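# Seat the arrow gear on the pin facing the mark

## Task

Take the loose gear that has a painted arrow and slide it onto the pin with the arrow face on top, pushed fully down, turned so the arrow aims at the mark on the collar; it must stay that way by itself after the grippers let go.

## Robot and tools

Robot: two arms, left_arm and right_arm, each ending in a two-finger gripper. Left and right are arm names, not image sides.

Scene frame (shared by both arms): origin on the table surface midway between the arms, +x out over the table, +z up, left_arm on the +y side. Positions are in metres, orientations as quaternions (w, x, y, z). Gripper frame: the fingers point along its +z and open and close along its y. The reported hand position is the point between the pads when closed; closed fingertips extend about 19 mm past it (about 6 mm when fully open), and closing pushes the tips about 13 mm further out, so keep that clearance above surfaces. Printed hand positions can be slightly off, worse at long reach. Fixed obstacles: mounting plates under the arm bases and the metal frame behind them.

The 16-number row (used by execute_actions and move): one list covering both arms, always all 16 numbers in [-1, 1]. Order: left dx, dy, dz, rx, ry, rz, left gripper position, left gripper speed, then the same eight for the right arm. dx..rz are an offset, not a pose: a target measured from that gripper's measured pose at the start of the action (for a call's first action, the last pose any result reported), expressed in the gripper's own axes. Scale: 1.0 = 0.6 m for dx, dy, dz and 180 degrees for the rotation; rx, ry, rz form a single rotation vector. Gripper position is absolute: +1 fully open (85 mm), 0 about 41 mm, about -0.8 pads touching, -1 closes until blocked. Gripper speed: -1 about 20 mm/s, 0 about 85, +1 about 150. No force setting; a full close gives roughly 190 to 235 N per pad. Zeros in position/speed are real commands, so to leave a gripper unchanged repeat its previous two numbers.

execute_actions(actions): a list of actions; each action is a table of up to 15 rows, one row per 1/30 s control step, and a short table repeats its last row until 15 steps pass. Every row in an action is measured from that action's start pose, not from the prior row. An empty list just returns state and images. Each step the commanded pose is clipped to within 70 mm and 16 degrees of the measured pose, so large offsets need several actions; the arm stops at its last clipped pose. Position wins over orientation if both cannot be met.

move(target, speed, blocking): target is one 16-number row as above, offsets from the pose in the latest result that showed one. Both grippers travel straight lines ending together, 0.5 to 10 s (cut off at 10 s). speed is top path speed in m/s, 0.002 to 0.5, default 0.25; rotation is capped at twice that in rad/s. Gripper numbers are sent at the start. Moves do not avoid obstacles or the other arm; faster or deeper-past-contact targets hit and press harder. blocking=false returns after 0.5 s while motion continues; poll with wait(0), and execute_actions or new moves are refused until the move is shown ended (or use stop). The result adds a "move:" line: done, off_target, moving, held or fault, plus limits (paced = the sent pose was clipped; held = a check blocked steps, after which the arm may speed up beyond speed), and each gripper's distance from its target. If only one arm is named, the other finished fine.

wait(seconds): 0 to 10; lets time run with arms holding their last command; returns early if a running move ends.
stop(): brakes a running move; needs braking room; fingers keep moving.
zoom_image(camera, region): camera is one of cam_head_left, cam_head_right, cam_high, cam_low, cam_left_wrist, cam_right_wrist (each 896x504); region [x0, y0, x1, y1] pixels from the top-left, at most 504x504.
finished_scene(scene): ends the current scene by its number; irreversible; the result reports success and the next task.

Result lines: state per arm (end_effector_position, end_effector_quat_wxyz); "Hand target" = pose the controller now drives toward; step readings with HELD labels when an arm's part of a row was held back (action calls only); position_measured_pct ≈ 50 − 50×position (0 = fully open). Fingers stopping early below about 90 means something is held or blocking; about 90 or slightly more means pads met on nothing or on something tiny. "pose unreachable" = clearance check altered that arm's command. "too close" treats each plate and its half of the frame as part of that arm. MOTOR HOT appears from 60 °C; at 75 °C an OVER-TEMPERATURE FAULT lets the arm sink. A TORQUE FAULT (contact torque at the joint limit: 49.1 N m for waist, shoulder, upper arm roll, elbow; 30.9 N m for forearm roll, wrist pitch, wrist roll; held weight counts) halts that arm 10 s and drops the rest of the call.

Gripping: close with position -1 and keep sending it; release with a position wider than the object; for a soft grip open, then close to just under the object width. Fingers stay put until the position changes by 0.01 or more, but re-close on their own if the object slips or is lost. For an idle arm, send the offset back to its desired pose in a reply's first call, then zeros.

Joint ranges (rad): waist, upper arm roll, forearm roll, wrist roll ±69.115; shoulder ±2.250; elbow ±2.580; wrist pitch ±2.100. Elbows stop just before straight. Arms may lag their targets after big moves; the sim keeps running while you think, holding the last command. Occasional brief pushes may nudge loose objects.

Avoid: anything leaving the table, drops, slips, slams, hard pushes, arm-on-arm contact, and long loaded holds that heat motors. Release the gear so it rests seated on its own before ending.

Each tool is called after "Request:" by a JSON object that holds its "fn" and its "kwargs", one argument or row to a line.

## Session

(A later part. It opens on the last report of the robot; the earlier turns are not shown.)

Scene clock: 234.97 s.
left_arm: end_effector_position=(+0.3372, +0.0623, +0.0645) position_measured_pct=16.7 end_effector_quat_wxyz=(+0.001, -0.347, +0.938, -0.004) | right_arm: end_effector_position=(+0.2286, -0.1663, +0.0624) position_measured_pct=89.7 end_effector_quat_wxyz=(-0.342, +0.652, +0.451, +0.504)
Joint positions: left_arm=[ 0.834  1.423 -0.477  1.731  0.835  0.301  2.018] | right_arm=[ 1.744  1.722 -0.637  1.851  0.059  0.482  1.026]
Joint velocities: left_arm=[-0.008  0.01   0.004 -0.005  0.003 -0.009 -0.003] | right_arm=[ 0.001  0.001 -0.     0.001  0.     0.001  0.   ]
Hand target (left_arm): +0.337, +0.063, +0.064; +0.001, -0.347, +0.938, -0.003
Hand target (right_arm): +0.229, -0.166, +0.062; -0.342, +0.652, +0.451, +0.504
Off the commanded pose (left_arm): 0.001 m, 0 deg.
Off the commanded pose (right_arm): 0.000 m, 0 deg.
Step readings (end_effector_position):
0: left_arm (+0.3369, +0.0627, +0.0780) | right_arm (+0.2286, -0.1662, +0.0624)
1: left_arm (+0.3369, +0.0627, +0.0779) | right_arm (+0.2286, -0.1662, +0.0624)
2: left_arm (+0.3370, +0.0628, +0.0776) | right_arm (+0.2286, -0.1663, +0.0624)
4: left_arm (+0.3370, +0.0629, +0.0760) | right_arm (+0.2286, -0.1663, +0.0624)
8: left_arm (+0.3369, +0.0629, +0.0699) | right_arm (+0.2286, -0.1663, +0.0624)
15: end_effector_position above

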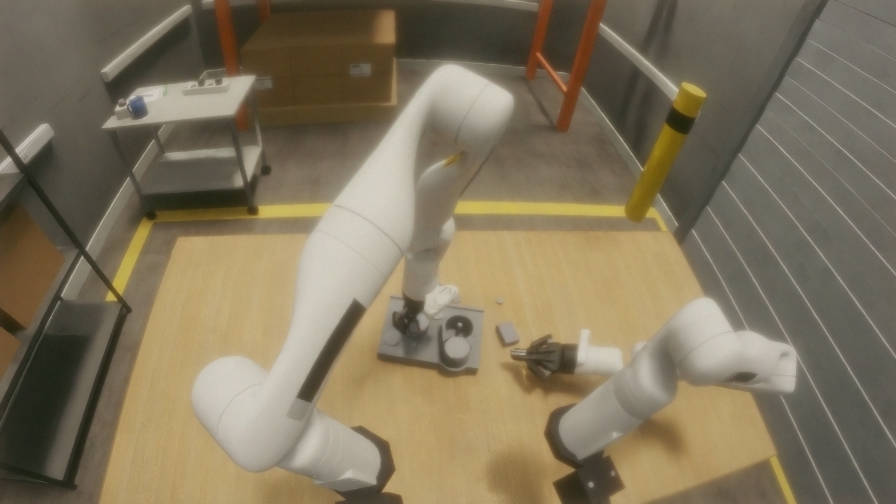

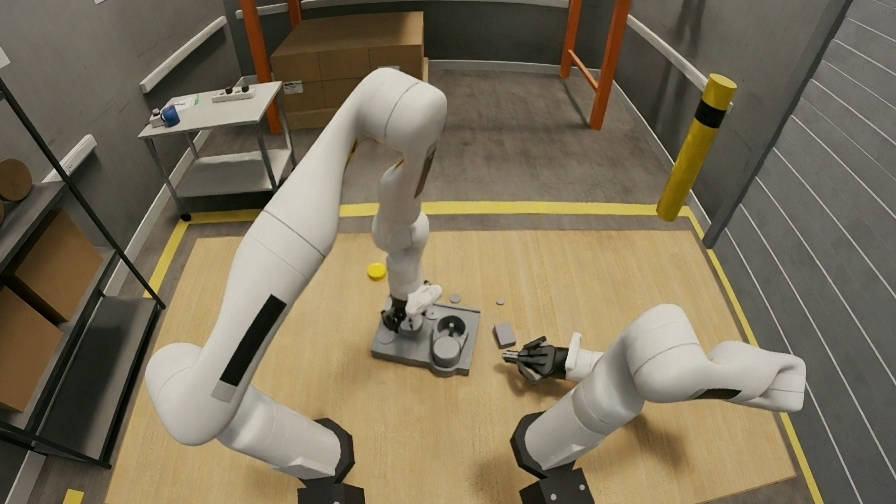

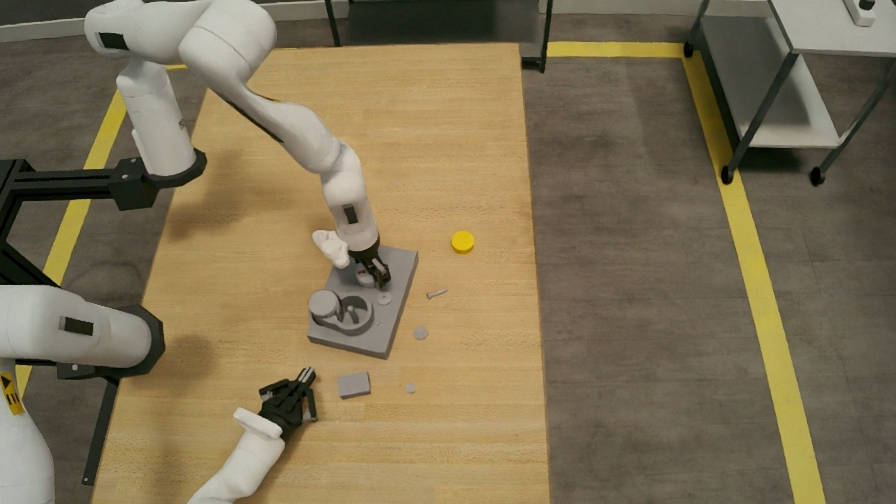

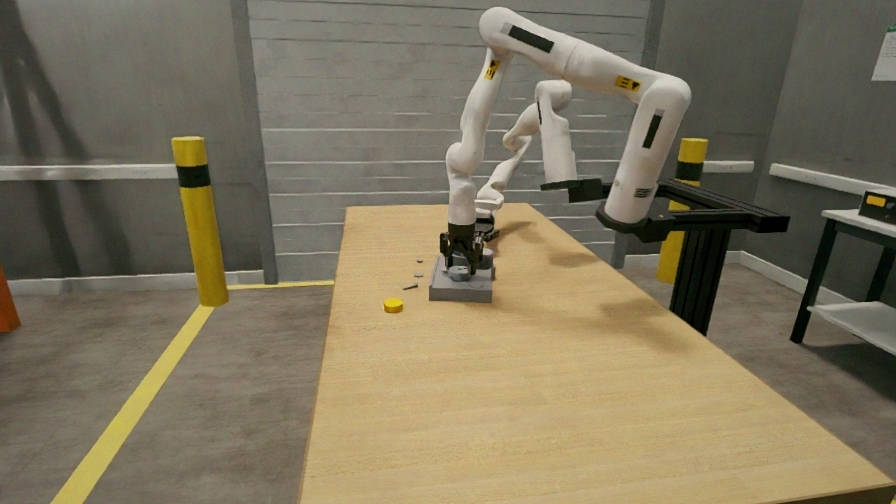

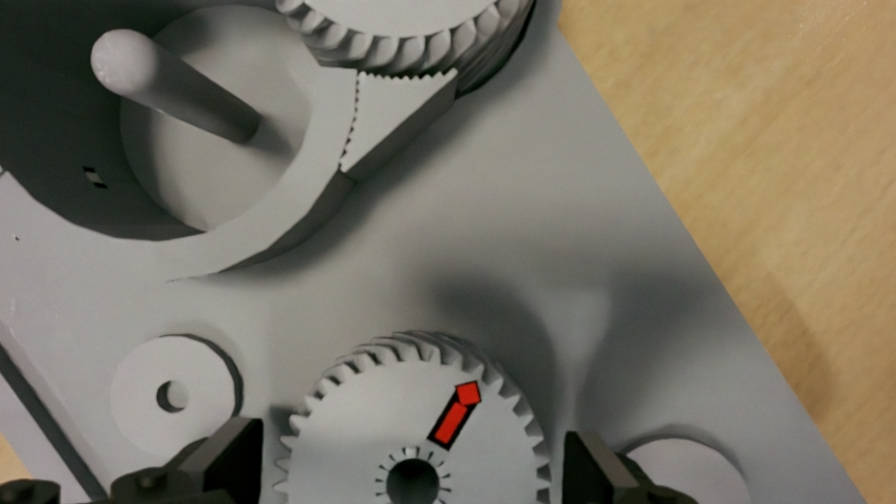

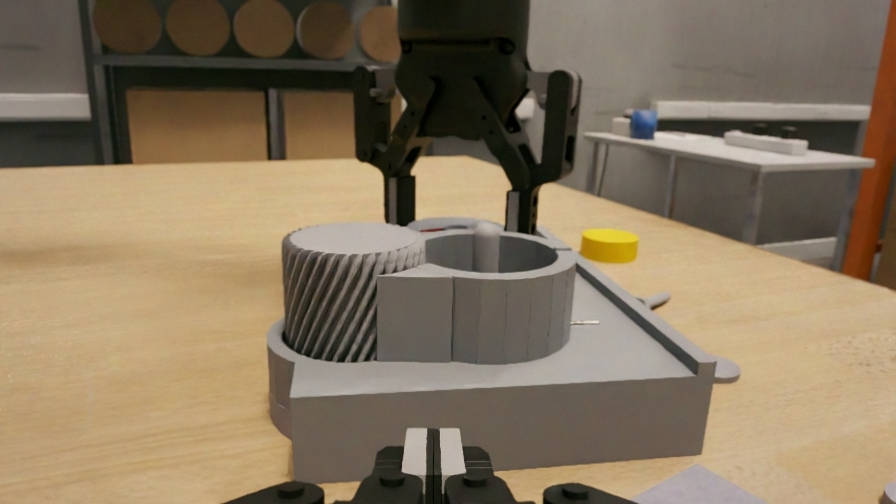

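Request:
{"fn": "execute_actions", "kwargs": {
  "actions": [
    [[0,0.0005,0.0008,0,0,0,-1,-0.6,0,0,0,0,0,0,-0.8,0]]
  ]
}}

Scene clock: 236.97 s.
left_arm: end_effector_position=(+0.3373, +0.0623, +0.0652) position_measured_pct=31.0 end_effector_quat_wxyz=(+0.001, -0.347, +0.938, -0.004) | right_arm: end_effector_position=(+0.2286, -0.1663, +0.0624) position_measured_pct=89.7 end_effector_quat_wxyz=(-0.342, +0.652, +0.451, +0.504)
Joint positions: left_arm=[ 0.833  1.421 -0.476  1.732  0.835  0.3    2.017] | right_arm=[ 1.744  1.722 -0.637  1.851  0.059  0.482  1.026]
Joint velocities: left_arm=[-0.     0.001 -0.    -0.001  0.001 -0.002  0.001] | right_arm=[-0.    -0.001 -0.001  0.001 -0.     0.002  0.   ]
Hand target (left_arm): +0.337, +0.063, +0.064; +0.001, -0.347, +0.938, -0.004
Hand target (right_arm): +0.229, -0.166, +0.062; -0.342, +0.652, +0.451, +0.504
Off the commanded pose (left_arm): 0.001 m, 0 deg.
Off the commanded pose (right_arm): 0.000 m, 0 deg.
Step readings (end_effector_position):
0: left_arm (+0.3371, +0.0626, +0.0639) | right_arm (+0.2286, -0.1663, +0.0624)
1: left_arm (+0.3371, +0.0626, +0.0639) | right_arm (+0.2286, -0.1663, +0.0624)
2: left_arm (+0.3371, +0.0626, +0.0640) | right_arm (+0.2286, -0.1663, +0.0624)
4: left_arm (+0.3370, +0.0625, +0.0640) | right_arm (+0.2286, -0.1663, +0.0624)
8: left_arm (+0.3370, +0.0625, +0.0640) | right_arm (+0.2286, -0.1663, +0.0624)
15: end_effector_position above

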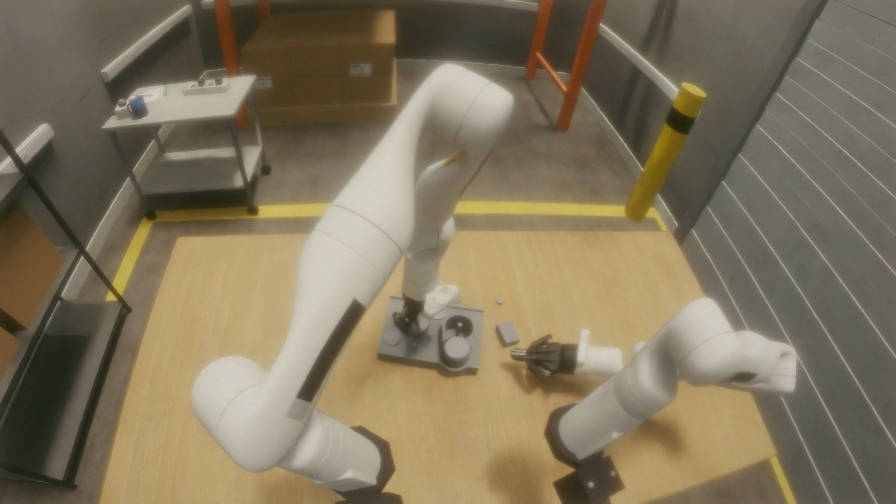

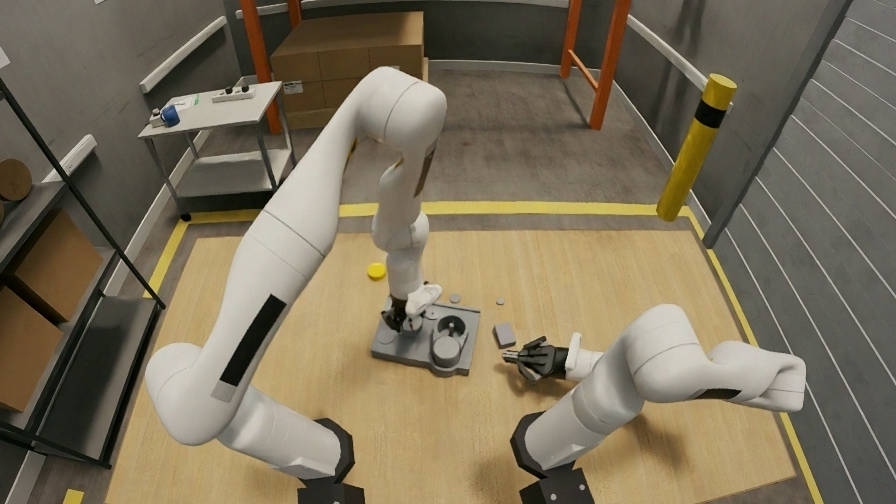

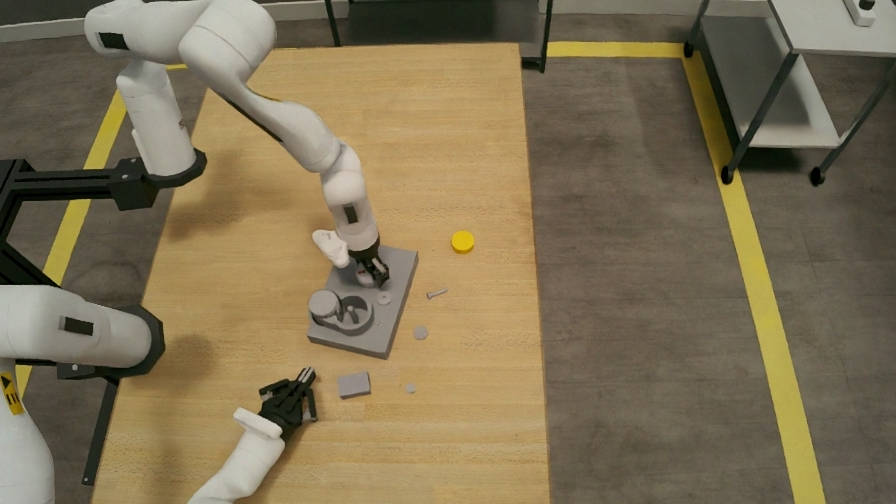

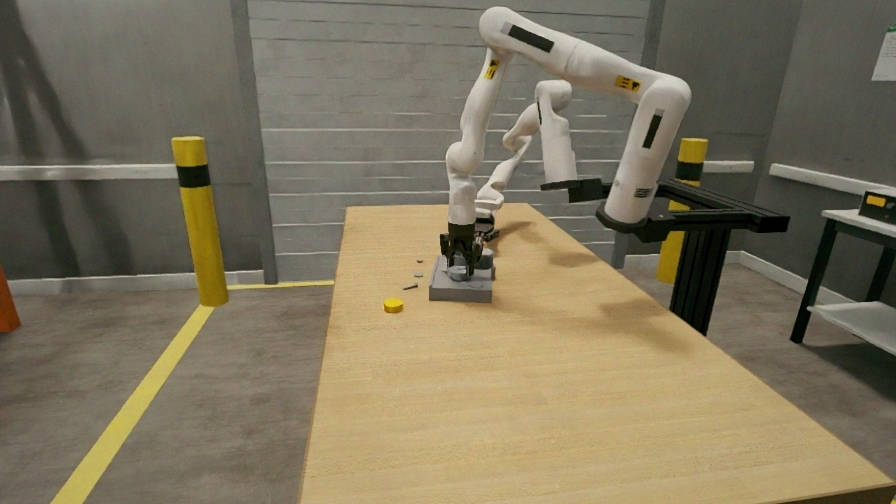

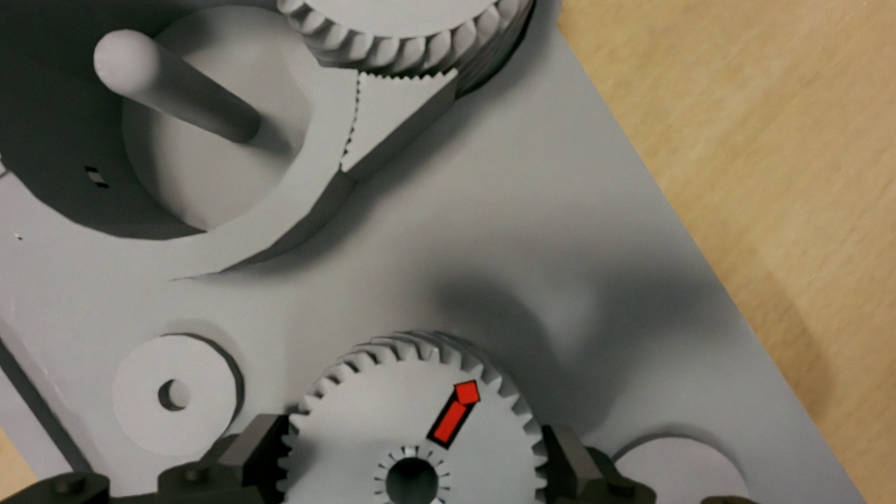

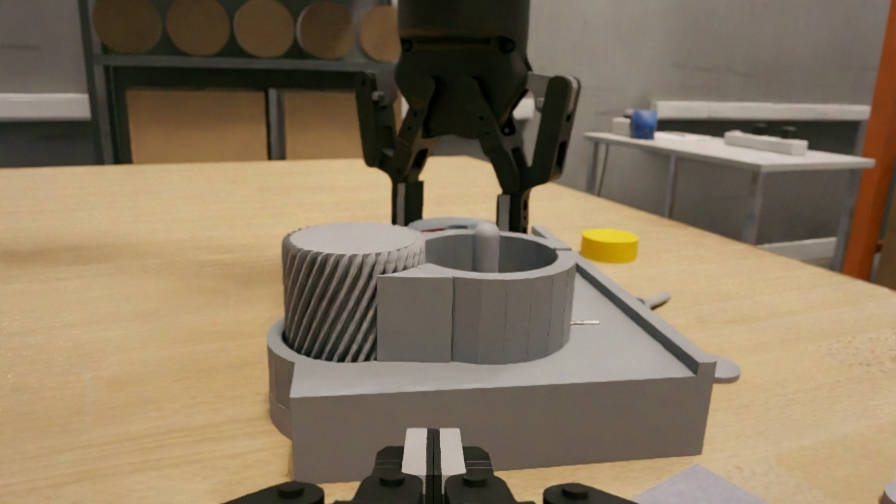

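Request:
{"fn": "move", "kwargs": {
  "target": [0.0255, -0.0162, -0.0947, 0, 0, -0.2222, -1, -0.6, 0, 0, 0, 0, 0, 0, -0.8, 0],
  "speed": 0.4
}}

Scene clock: 246.10 s.
left_arm: end_effector_position=(+0.3319, +0.0454, +0.1223) position_measured_pct=31.0 end_effector_quat_wxyz=(-0.001, -0.647, +0.762, -0.005) | right_arm: end_effector_position=(+0.2286, -0.1663, +0.0624) position_measured_pct=89.7 end_effector_quat_wxyz=(-0.342, +0.652, +0.451, +0.504)
Joint positions: left_arm=[ 1.028  1.376 -0.677  1.767  1.008  0.516  2.643] | right_arm=[ 1.744  1.722 -0.637  1.851  0.059  0.482  1.026]
Joint velocities: left_arm=[ 0.013  0.007 -0.005 -0.008 -0.01   0.014  0.019] | right_arm=[ 0.     0.001  0.     0.002  0.    -0.    -0.   ]
Hand target (left_arm): +0.332, +0.045, +0.122; -0.001, -0.647, +0.763, -0.004
Hand target (right_arm): +0.229, -0.166, +0.062; -0.342, +0.652, +0.451, +0.504
Off the commanded pose (left_arm): 0.000 m, 0 deg.
Off the commanded pose (right_arm): 0.000 m, 0 deg.
move: done

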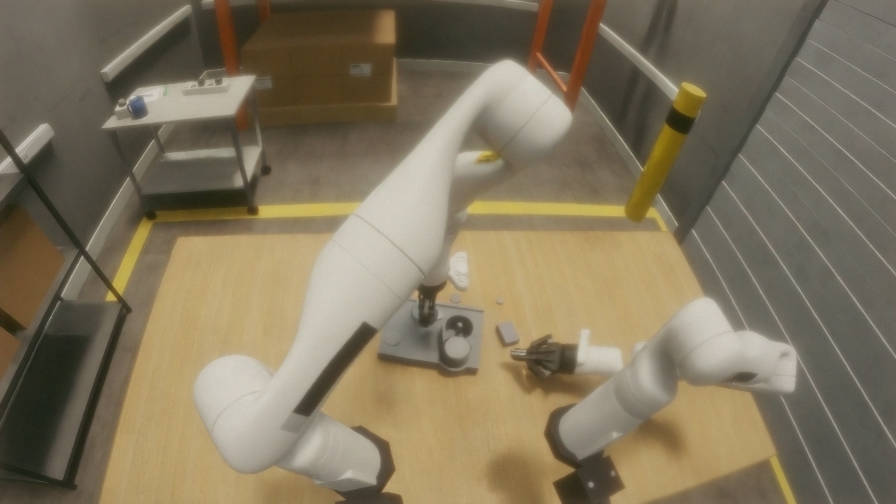

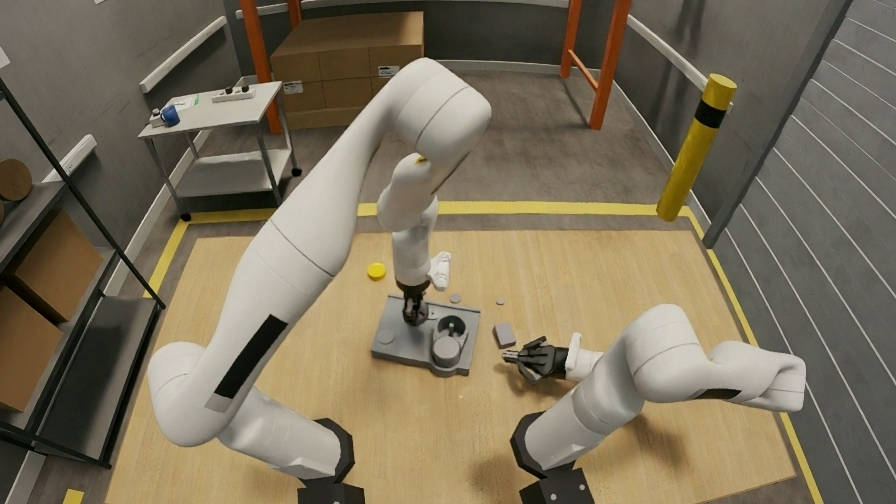

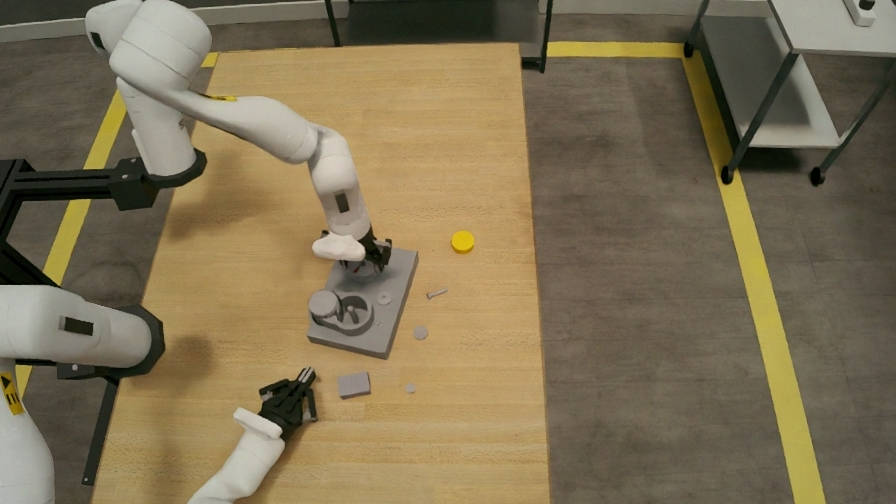

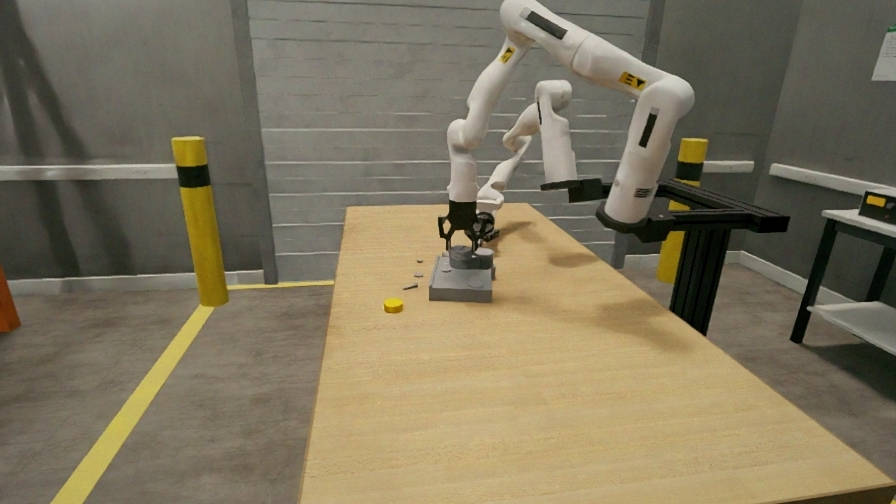

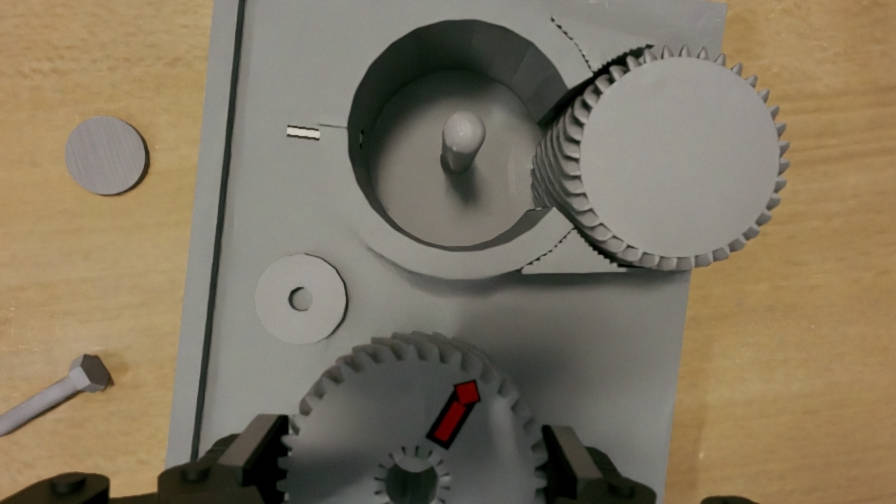

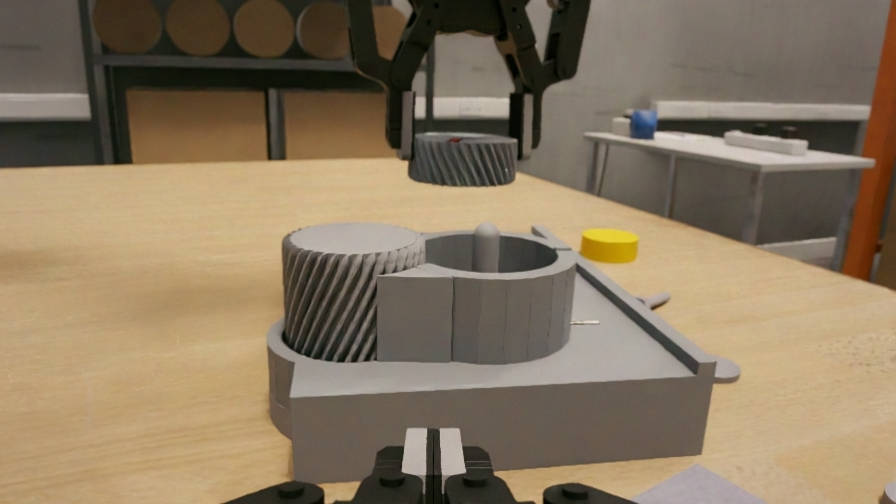

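Request:
{"fn": "zoom_image", "kwargs": {
  "camera": "cam_left_wrist",
  "region": [500, 70, 640, 240]
}}

Request:
{"fn": "zoom_image", "kwargs": {
  "camera": "cam_left_wrist",
  "region": [280, 0, 600, 290]
}}

Request:
{"fn": "zoom_image", "kwargs": {
  "camera": "cam_right_wrist",
  "region": [375, 80, 555, 200]
}}

Request:
{"fn": "zoom_image", "kwargs": {
  "camera": "cam_left_wrist",
  "region": [330, 330, 530, 504]
}}

Region (500, 70, 640, 240) of cam_left_wrist's 896x504 image, scaled by 2.965; it fills the left 415 columns of this view, and the rest is white.

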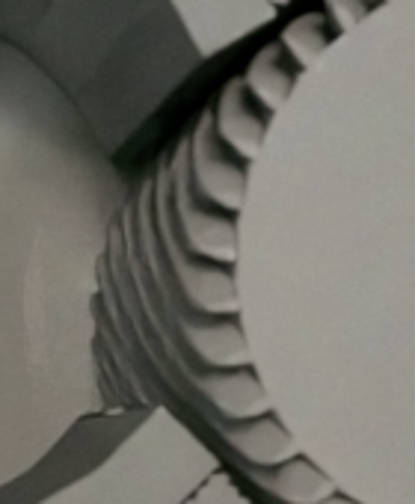

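Region (280, 0, 600, 290) of cam_left_wrist's 896x504 image, scaled by 1.575; it fills the top 457 rows of this view, and the rest is white.

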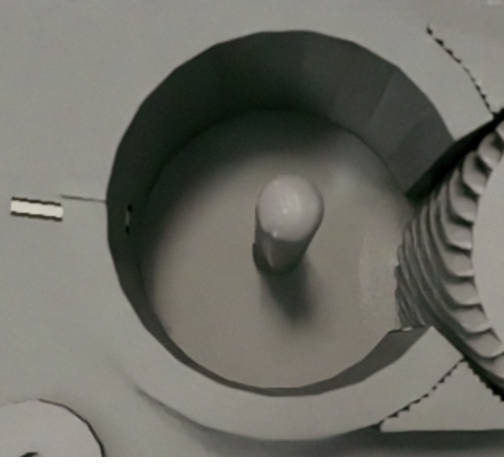

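Region (375, 80, 555, 200) of cam_right_wrist's 896x504 image, scaled by 2.800.

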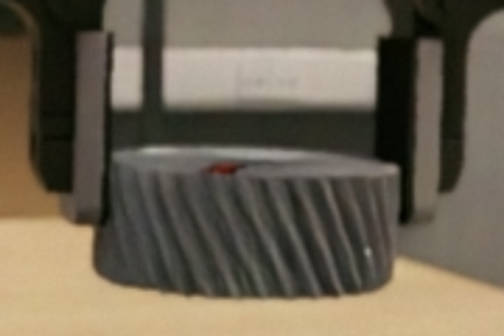

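Region (330, 330, 530, 504) of cam_left_wrist's 896x504 image, scaled by 2.520; it fills the top 438 rows of this view, and the rest is white.

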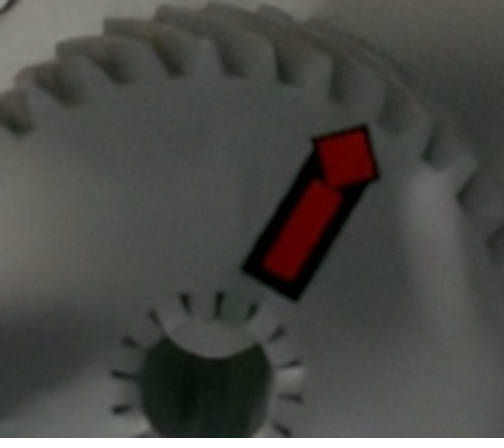

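Request:
{"fn": "execute_actions", "kwargs": {
  "actions": []
}}

Scene clock: 257.40 s.
left_arm: end_effector_position=(+0.3316, +0.0451, +0.1223) position_measured_pct=31.0 end_effector_quat_wxyz=(-0.001, -0.647, +0.763, -0.004) | right_arm: end_effector_position=(+0.2286, -0.1663, +0.0624) position_measured_pct=89.7 end_effector_quat_wxyz=(-0.342, +0.652, +0.451, +0.504)
Joint positions: left_arm=[ 1.03   1.377 -0.678  1.766  1.007  0.516  2.644] | right_arm=[ 1.744  1.722 -0.637  1.851  0.059  0.482  1.026]
Joint velocities: left_arm=[-0.     0.001  0.    -0.    -0.001  0.001  0.   ] | right_arm=[ 0.    -0.     0.    -0.    -0.    -0.001  0.   ]
Hand target (left_arm): +0.332, +0.045, +0.122; -0.001, -0.647, +0.763, -0.004
Hand target (right_arm): +0.229, -0.166, +0.062; -0.342, +0.652, +0.451, +0.504
Off the commanded pose (left_arm): 0.000 m, 0 deg.
Off the commanded pose (right_arm): 0.000 m, 0 deg.

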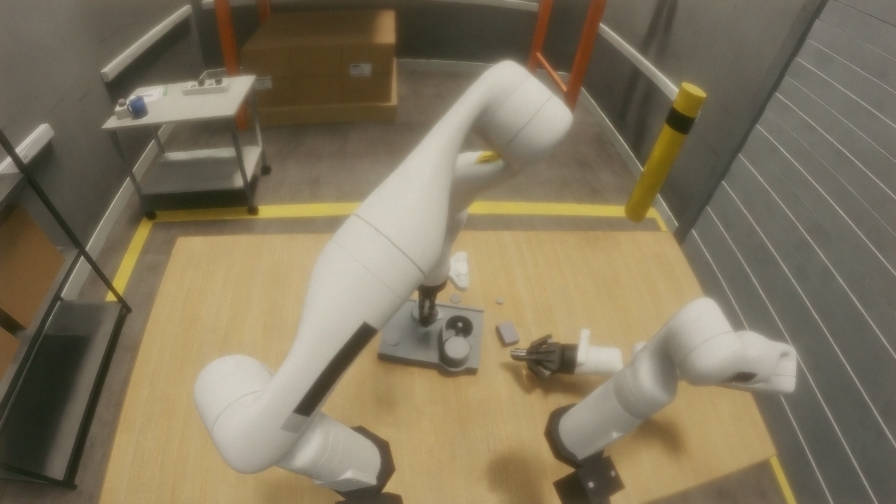

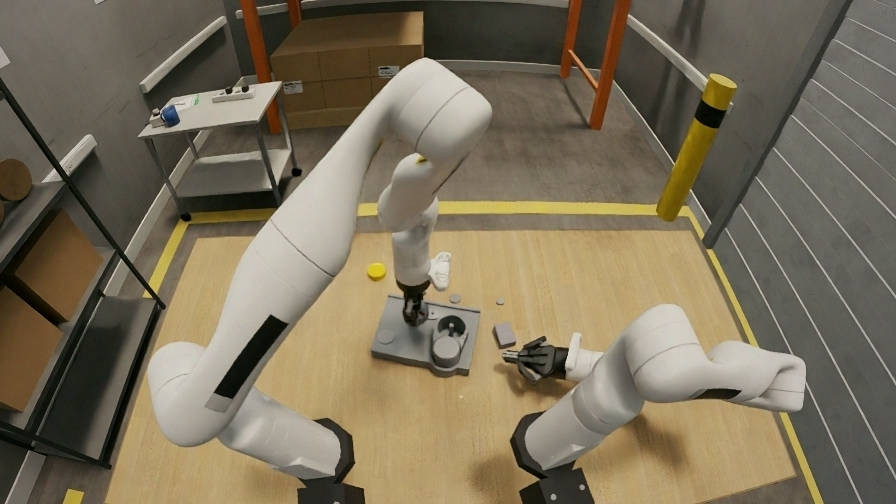

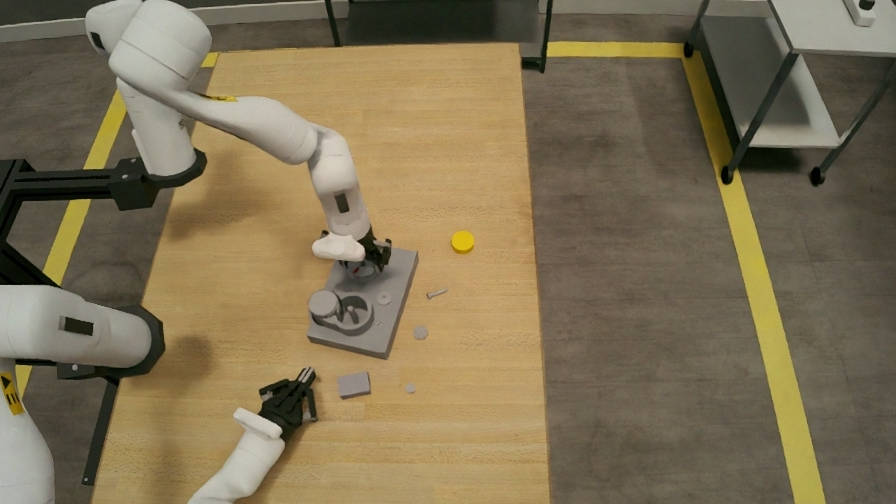

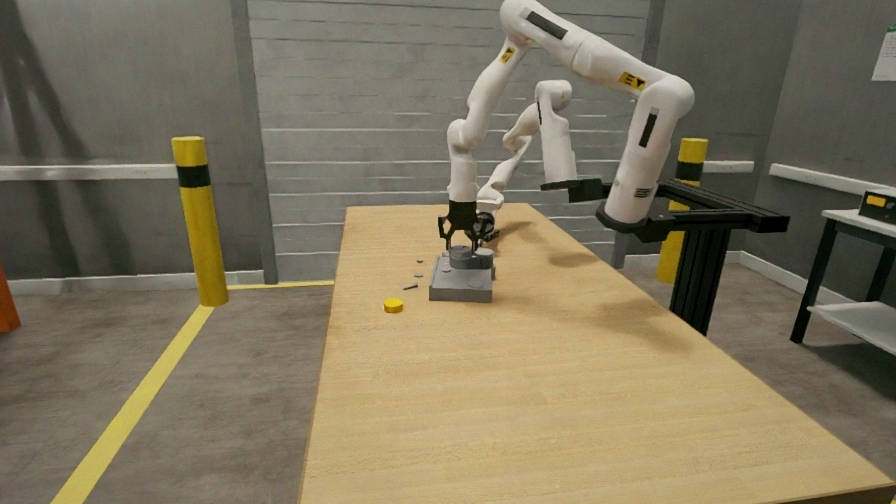

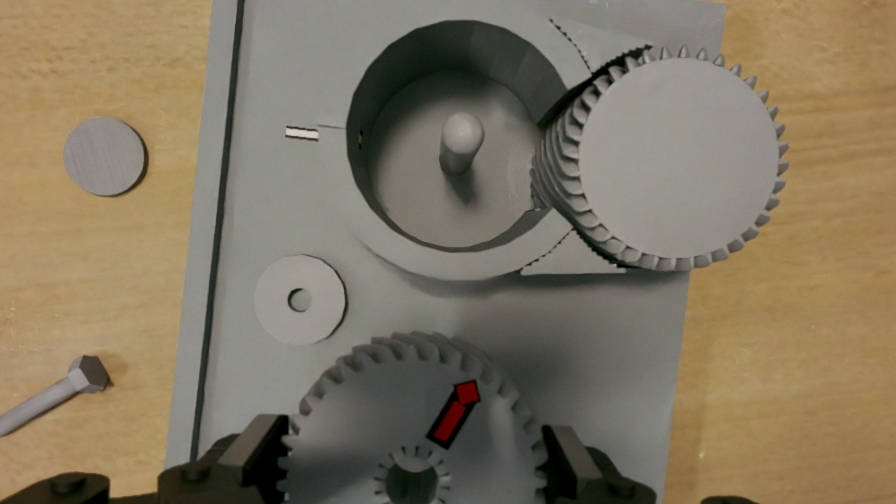

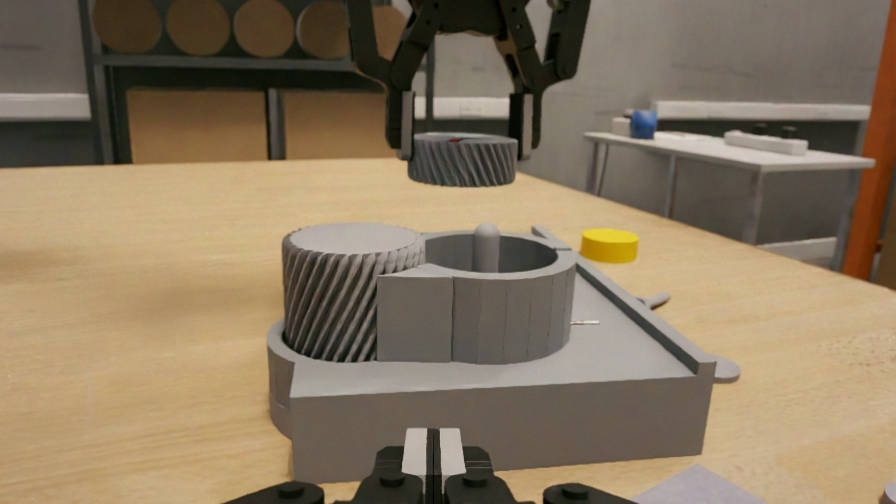

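Request:
{"fn": "zoom_image", "kwargs": {
  "camera": "cam_left_wrist",
  "region": [270, 0, 650, 290]
}}

Request:
{"fn": "zoom_image", "kwargs": {
  "camera": "cam_left_wrist",
  "region": [500, 90, 630, 250]
}}

Region (270, 0, 650, 290) of cam_left_wrist's 896x504 image, scaled by 1.326; it fills the top 385 rows of this view, and the rest is white.

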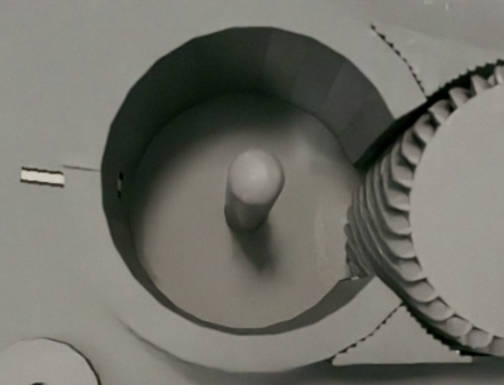

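Region (500, 90, 630, 250) of cam_left_wrist's 896x504 image, scaled by 3.150; it fills the left 410 columns of this view, and the rest is white.

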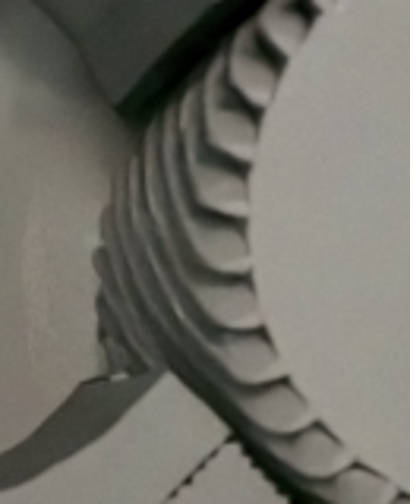

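Request:
{"fn": "move", "kwargs": {
  "target": [0.1392, 0.0158, -0.0045, 0, 0, -0.2889, -1, -0.6, 0, 0, 0, 0, 0, 0, -0.8, 0],
  "speed": 0.25
}}

Scene clock: 279.53 s.
left_arm: end_effector_position=(+0.3084, -0.0362, +0.1257) position_measured_pct=31.0 end_effector_quat_wxyz=(+0.003, +0.915, -0.402, +0.004) | right_arm: end_effector_position=(+0.2286, -0.1663, +0.0624) position_measured_pct=89.7 end_effector_quat_wxyz=(-0.342, +0.652, +0.451, +0.504)
Joint positions: left_arm=[ 1.279  1.51  -0.834  1.654  1.143  0.746  3.696] | right_arm=[ 1.744  1.722 -0.637  1.851  0.059  0.482  1.026]
Joint velocities: left_arm=[ 0.005  0.005 -0.001 -0.005 -0.006  0.006  0.014] | right_arm=[-0.    -0.001 -0.002 -0.     0.     0.     0.001]
Hand target (left_arm): +0.308, -0.036, +0.126; +0.003, +0.915, -0.402, +0.004
Hand target (right_arm): +0.229, -0.166, +0.062; -0.342, +0.652, +0.451, +0.504
Off the commanded pose (left_arm): 0.001 m, 0 deg.
Off the commanded pose (right_arm): 0.000 m, 0 deg.
move: done

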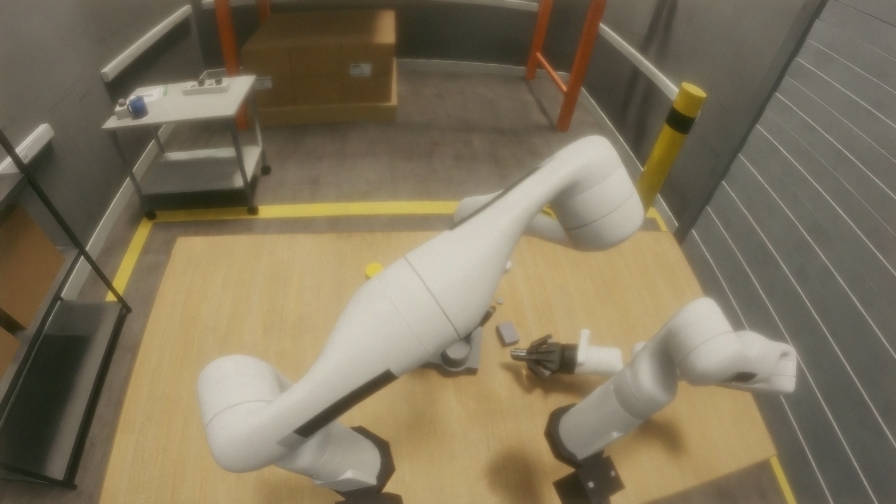

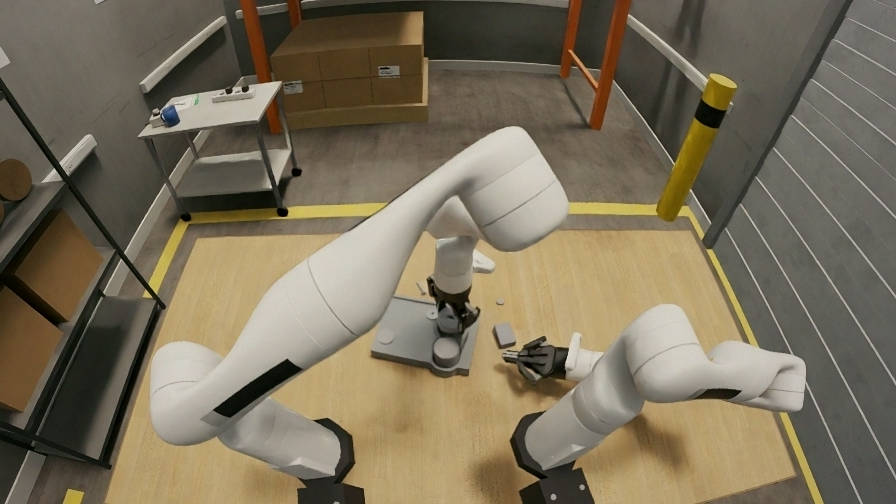

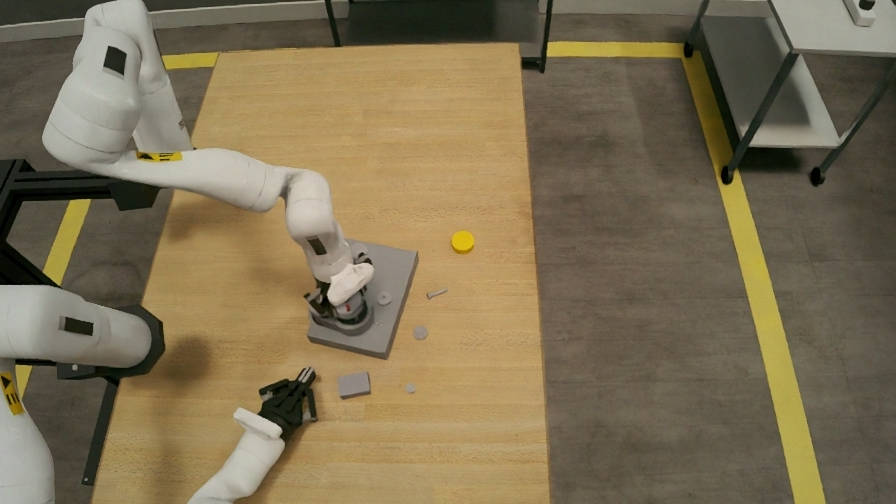

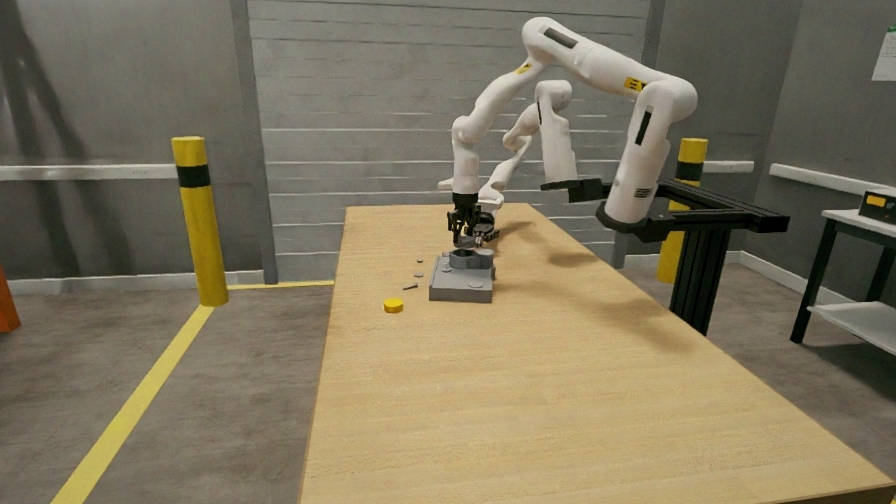

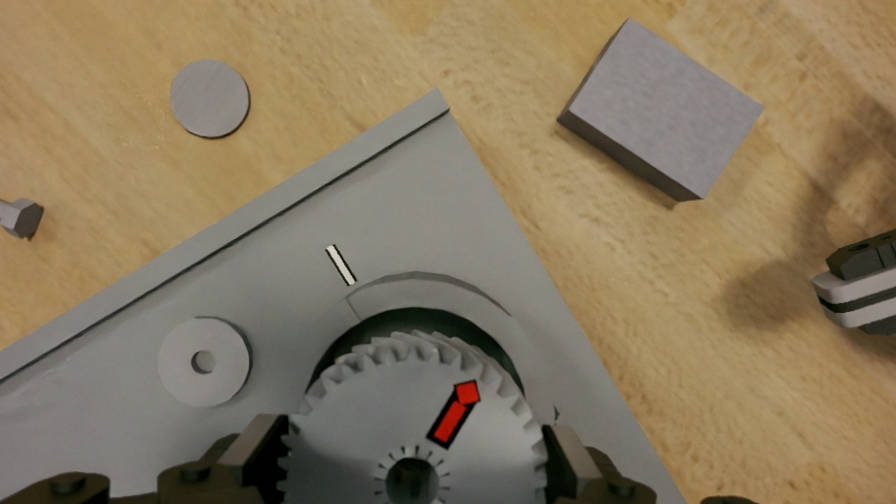

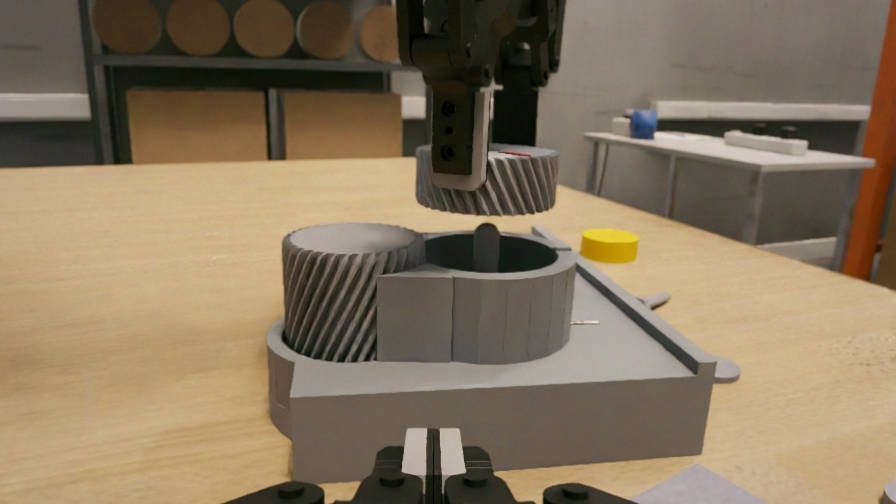

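Request:
{"fn": "zoom_image", "kwargs": {
  "camera": "cam_right_wrist",
  "region": [380, 120, 600, 300]
}}

Request:
{"fn": "zoom_image", "kwargs": {
  "camera": "cam_left_wrist",
  "region": [270, 230, 570, 504]
}}

Region (380, 120, 600, 300) of cam_right_wrist's 896x504 image, scaled by 2.291; it fills the top 412 rows of this view, and the rest is white.

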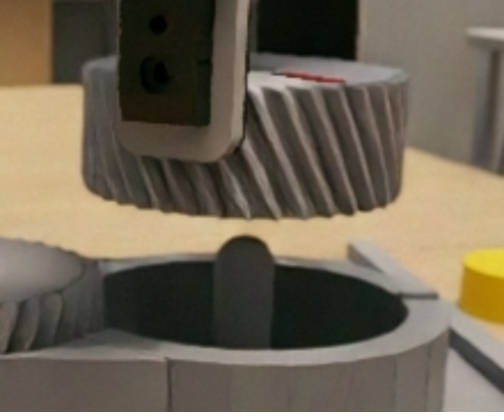

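Region (270, 230, 570, 504) of cam_left_wrist's 896x504 image, scaled by 1.680; it fills the top 460 rows of this view, and the rest is white.

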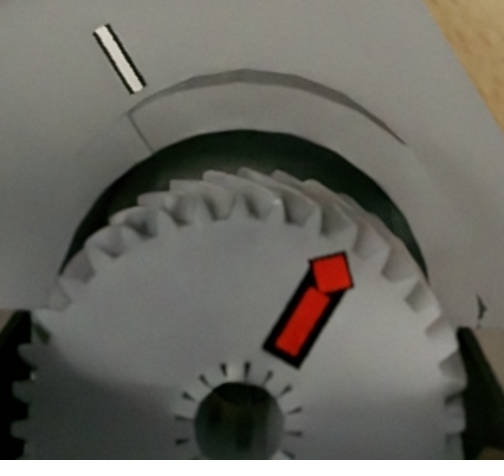

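Request:
{"fn": "zoom_image", "kwargs": {
  "camera": "cam_right_wrist",
  "region": [400, 130, 570, 230]
}}

Request:
{"fn": "zoom_image", "kwargs": {
  "camera": "cam_right_wrist",
  "region": [270, 200, 590, 300]
}}

Region (400, 130, 570, 230) of cam_right_wrist's 896x504 image, scaled by 2.965; it fills the top 296 rows of this view, and the rest is white.

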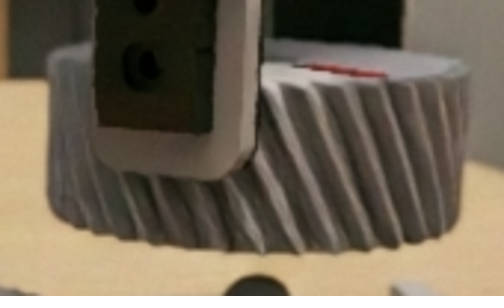

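Region (270, 200, 590, 300) of cam_right_wrist's 896x504 image, scaled by 1.575; it fills the top 158 rows of this view, and the rest is white.

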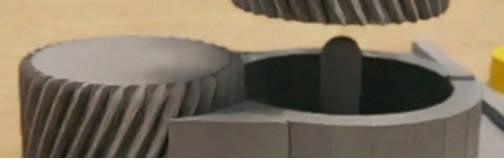

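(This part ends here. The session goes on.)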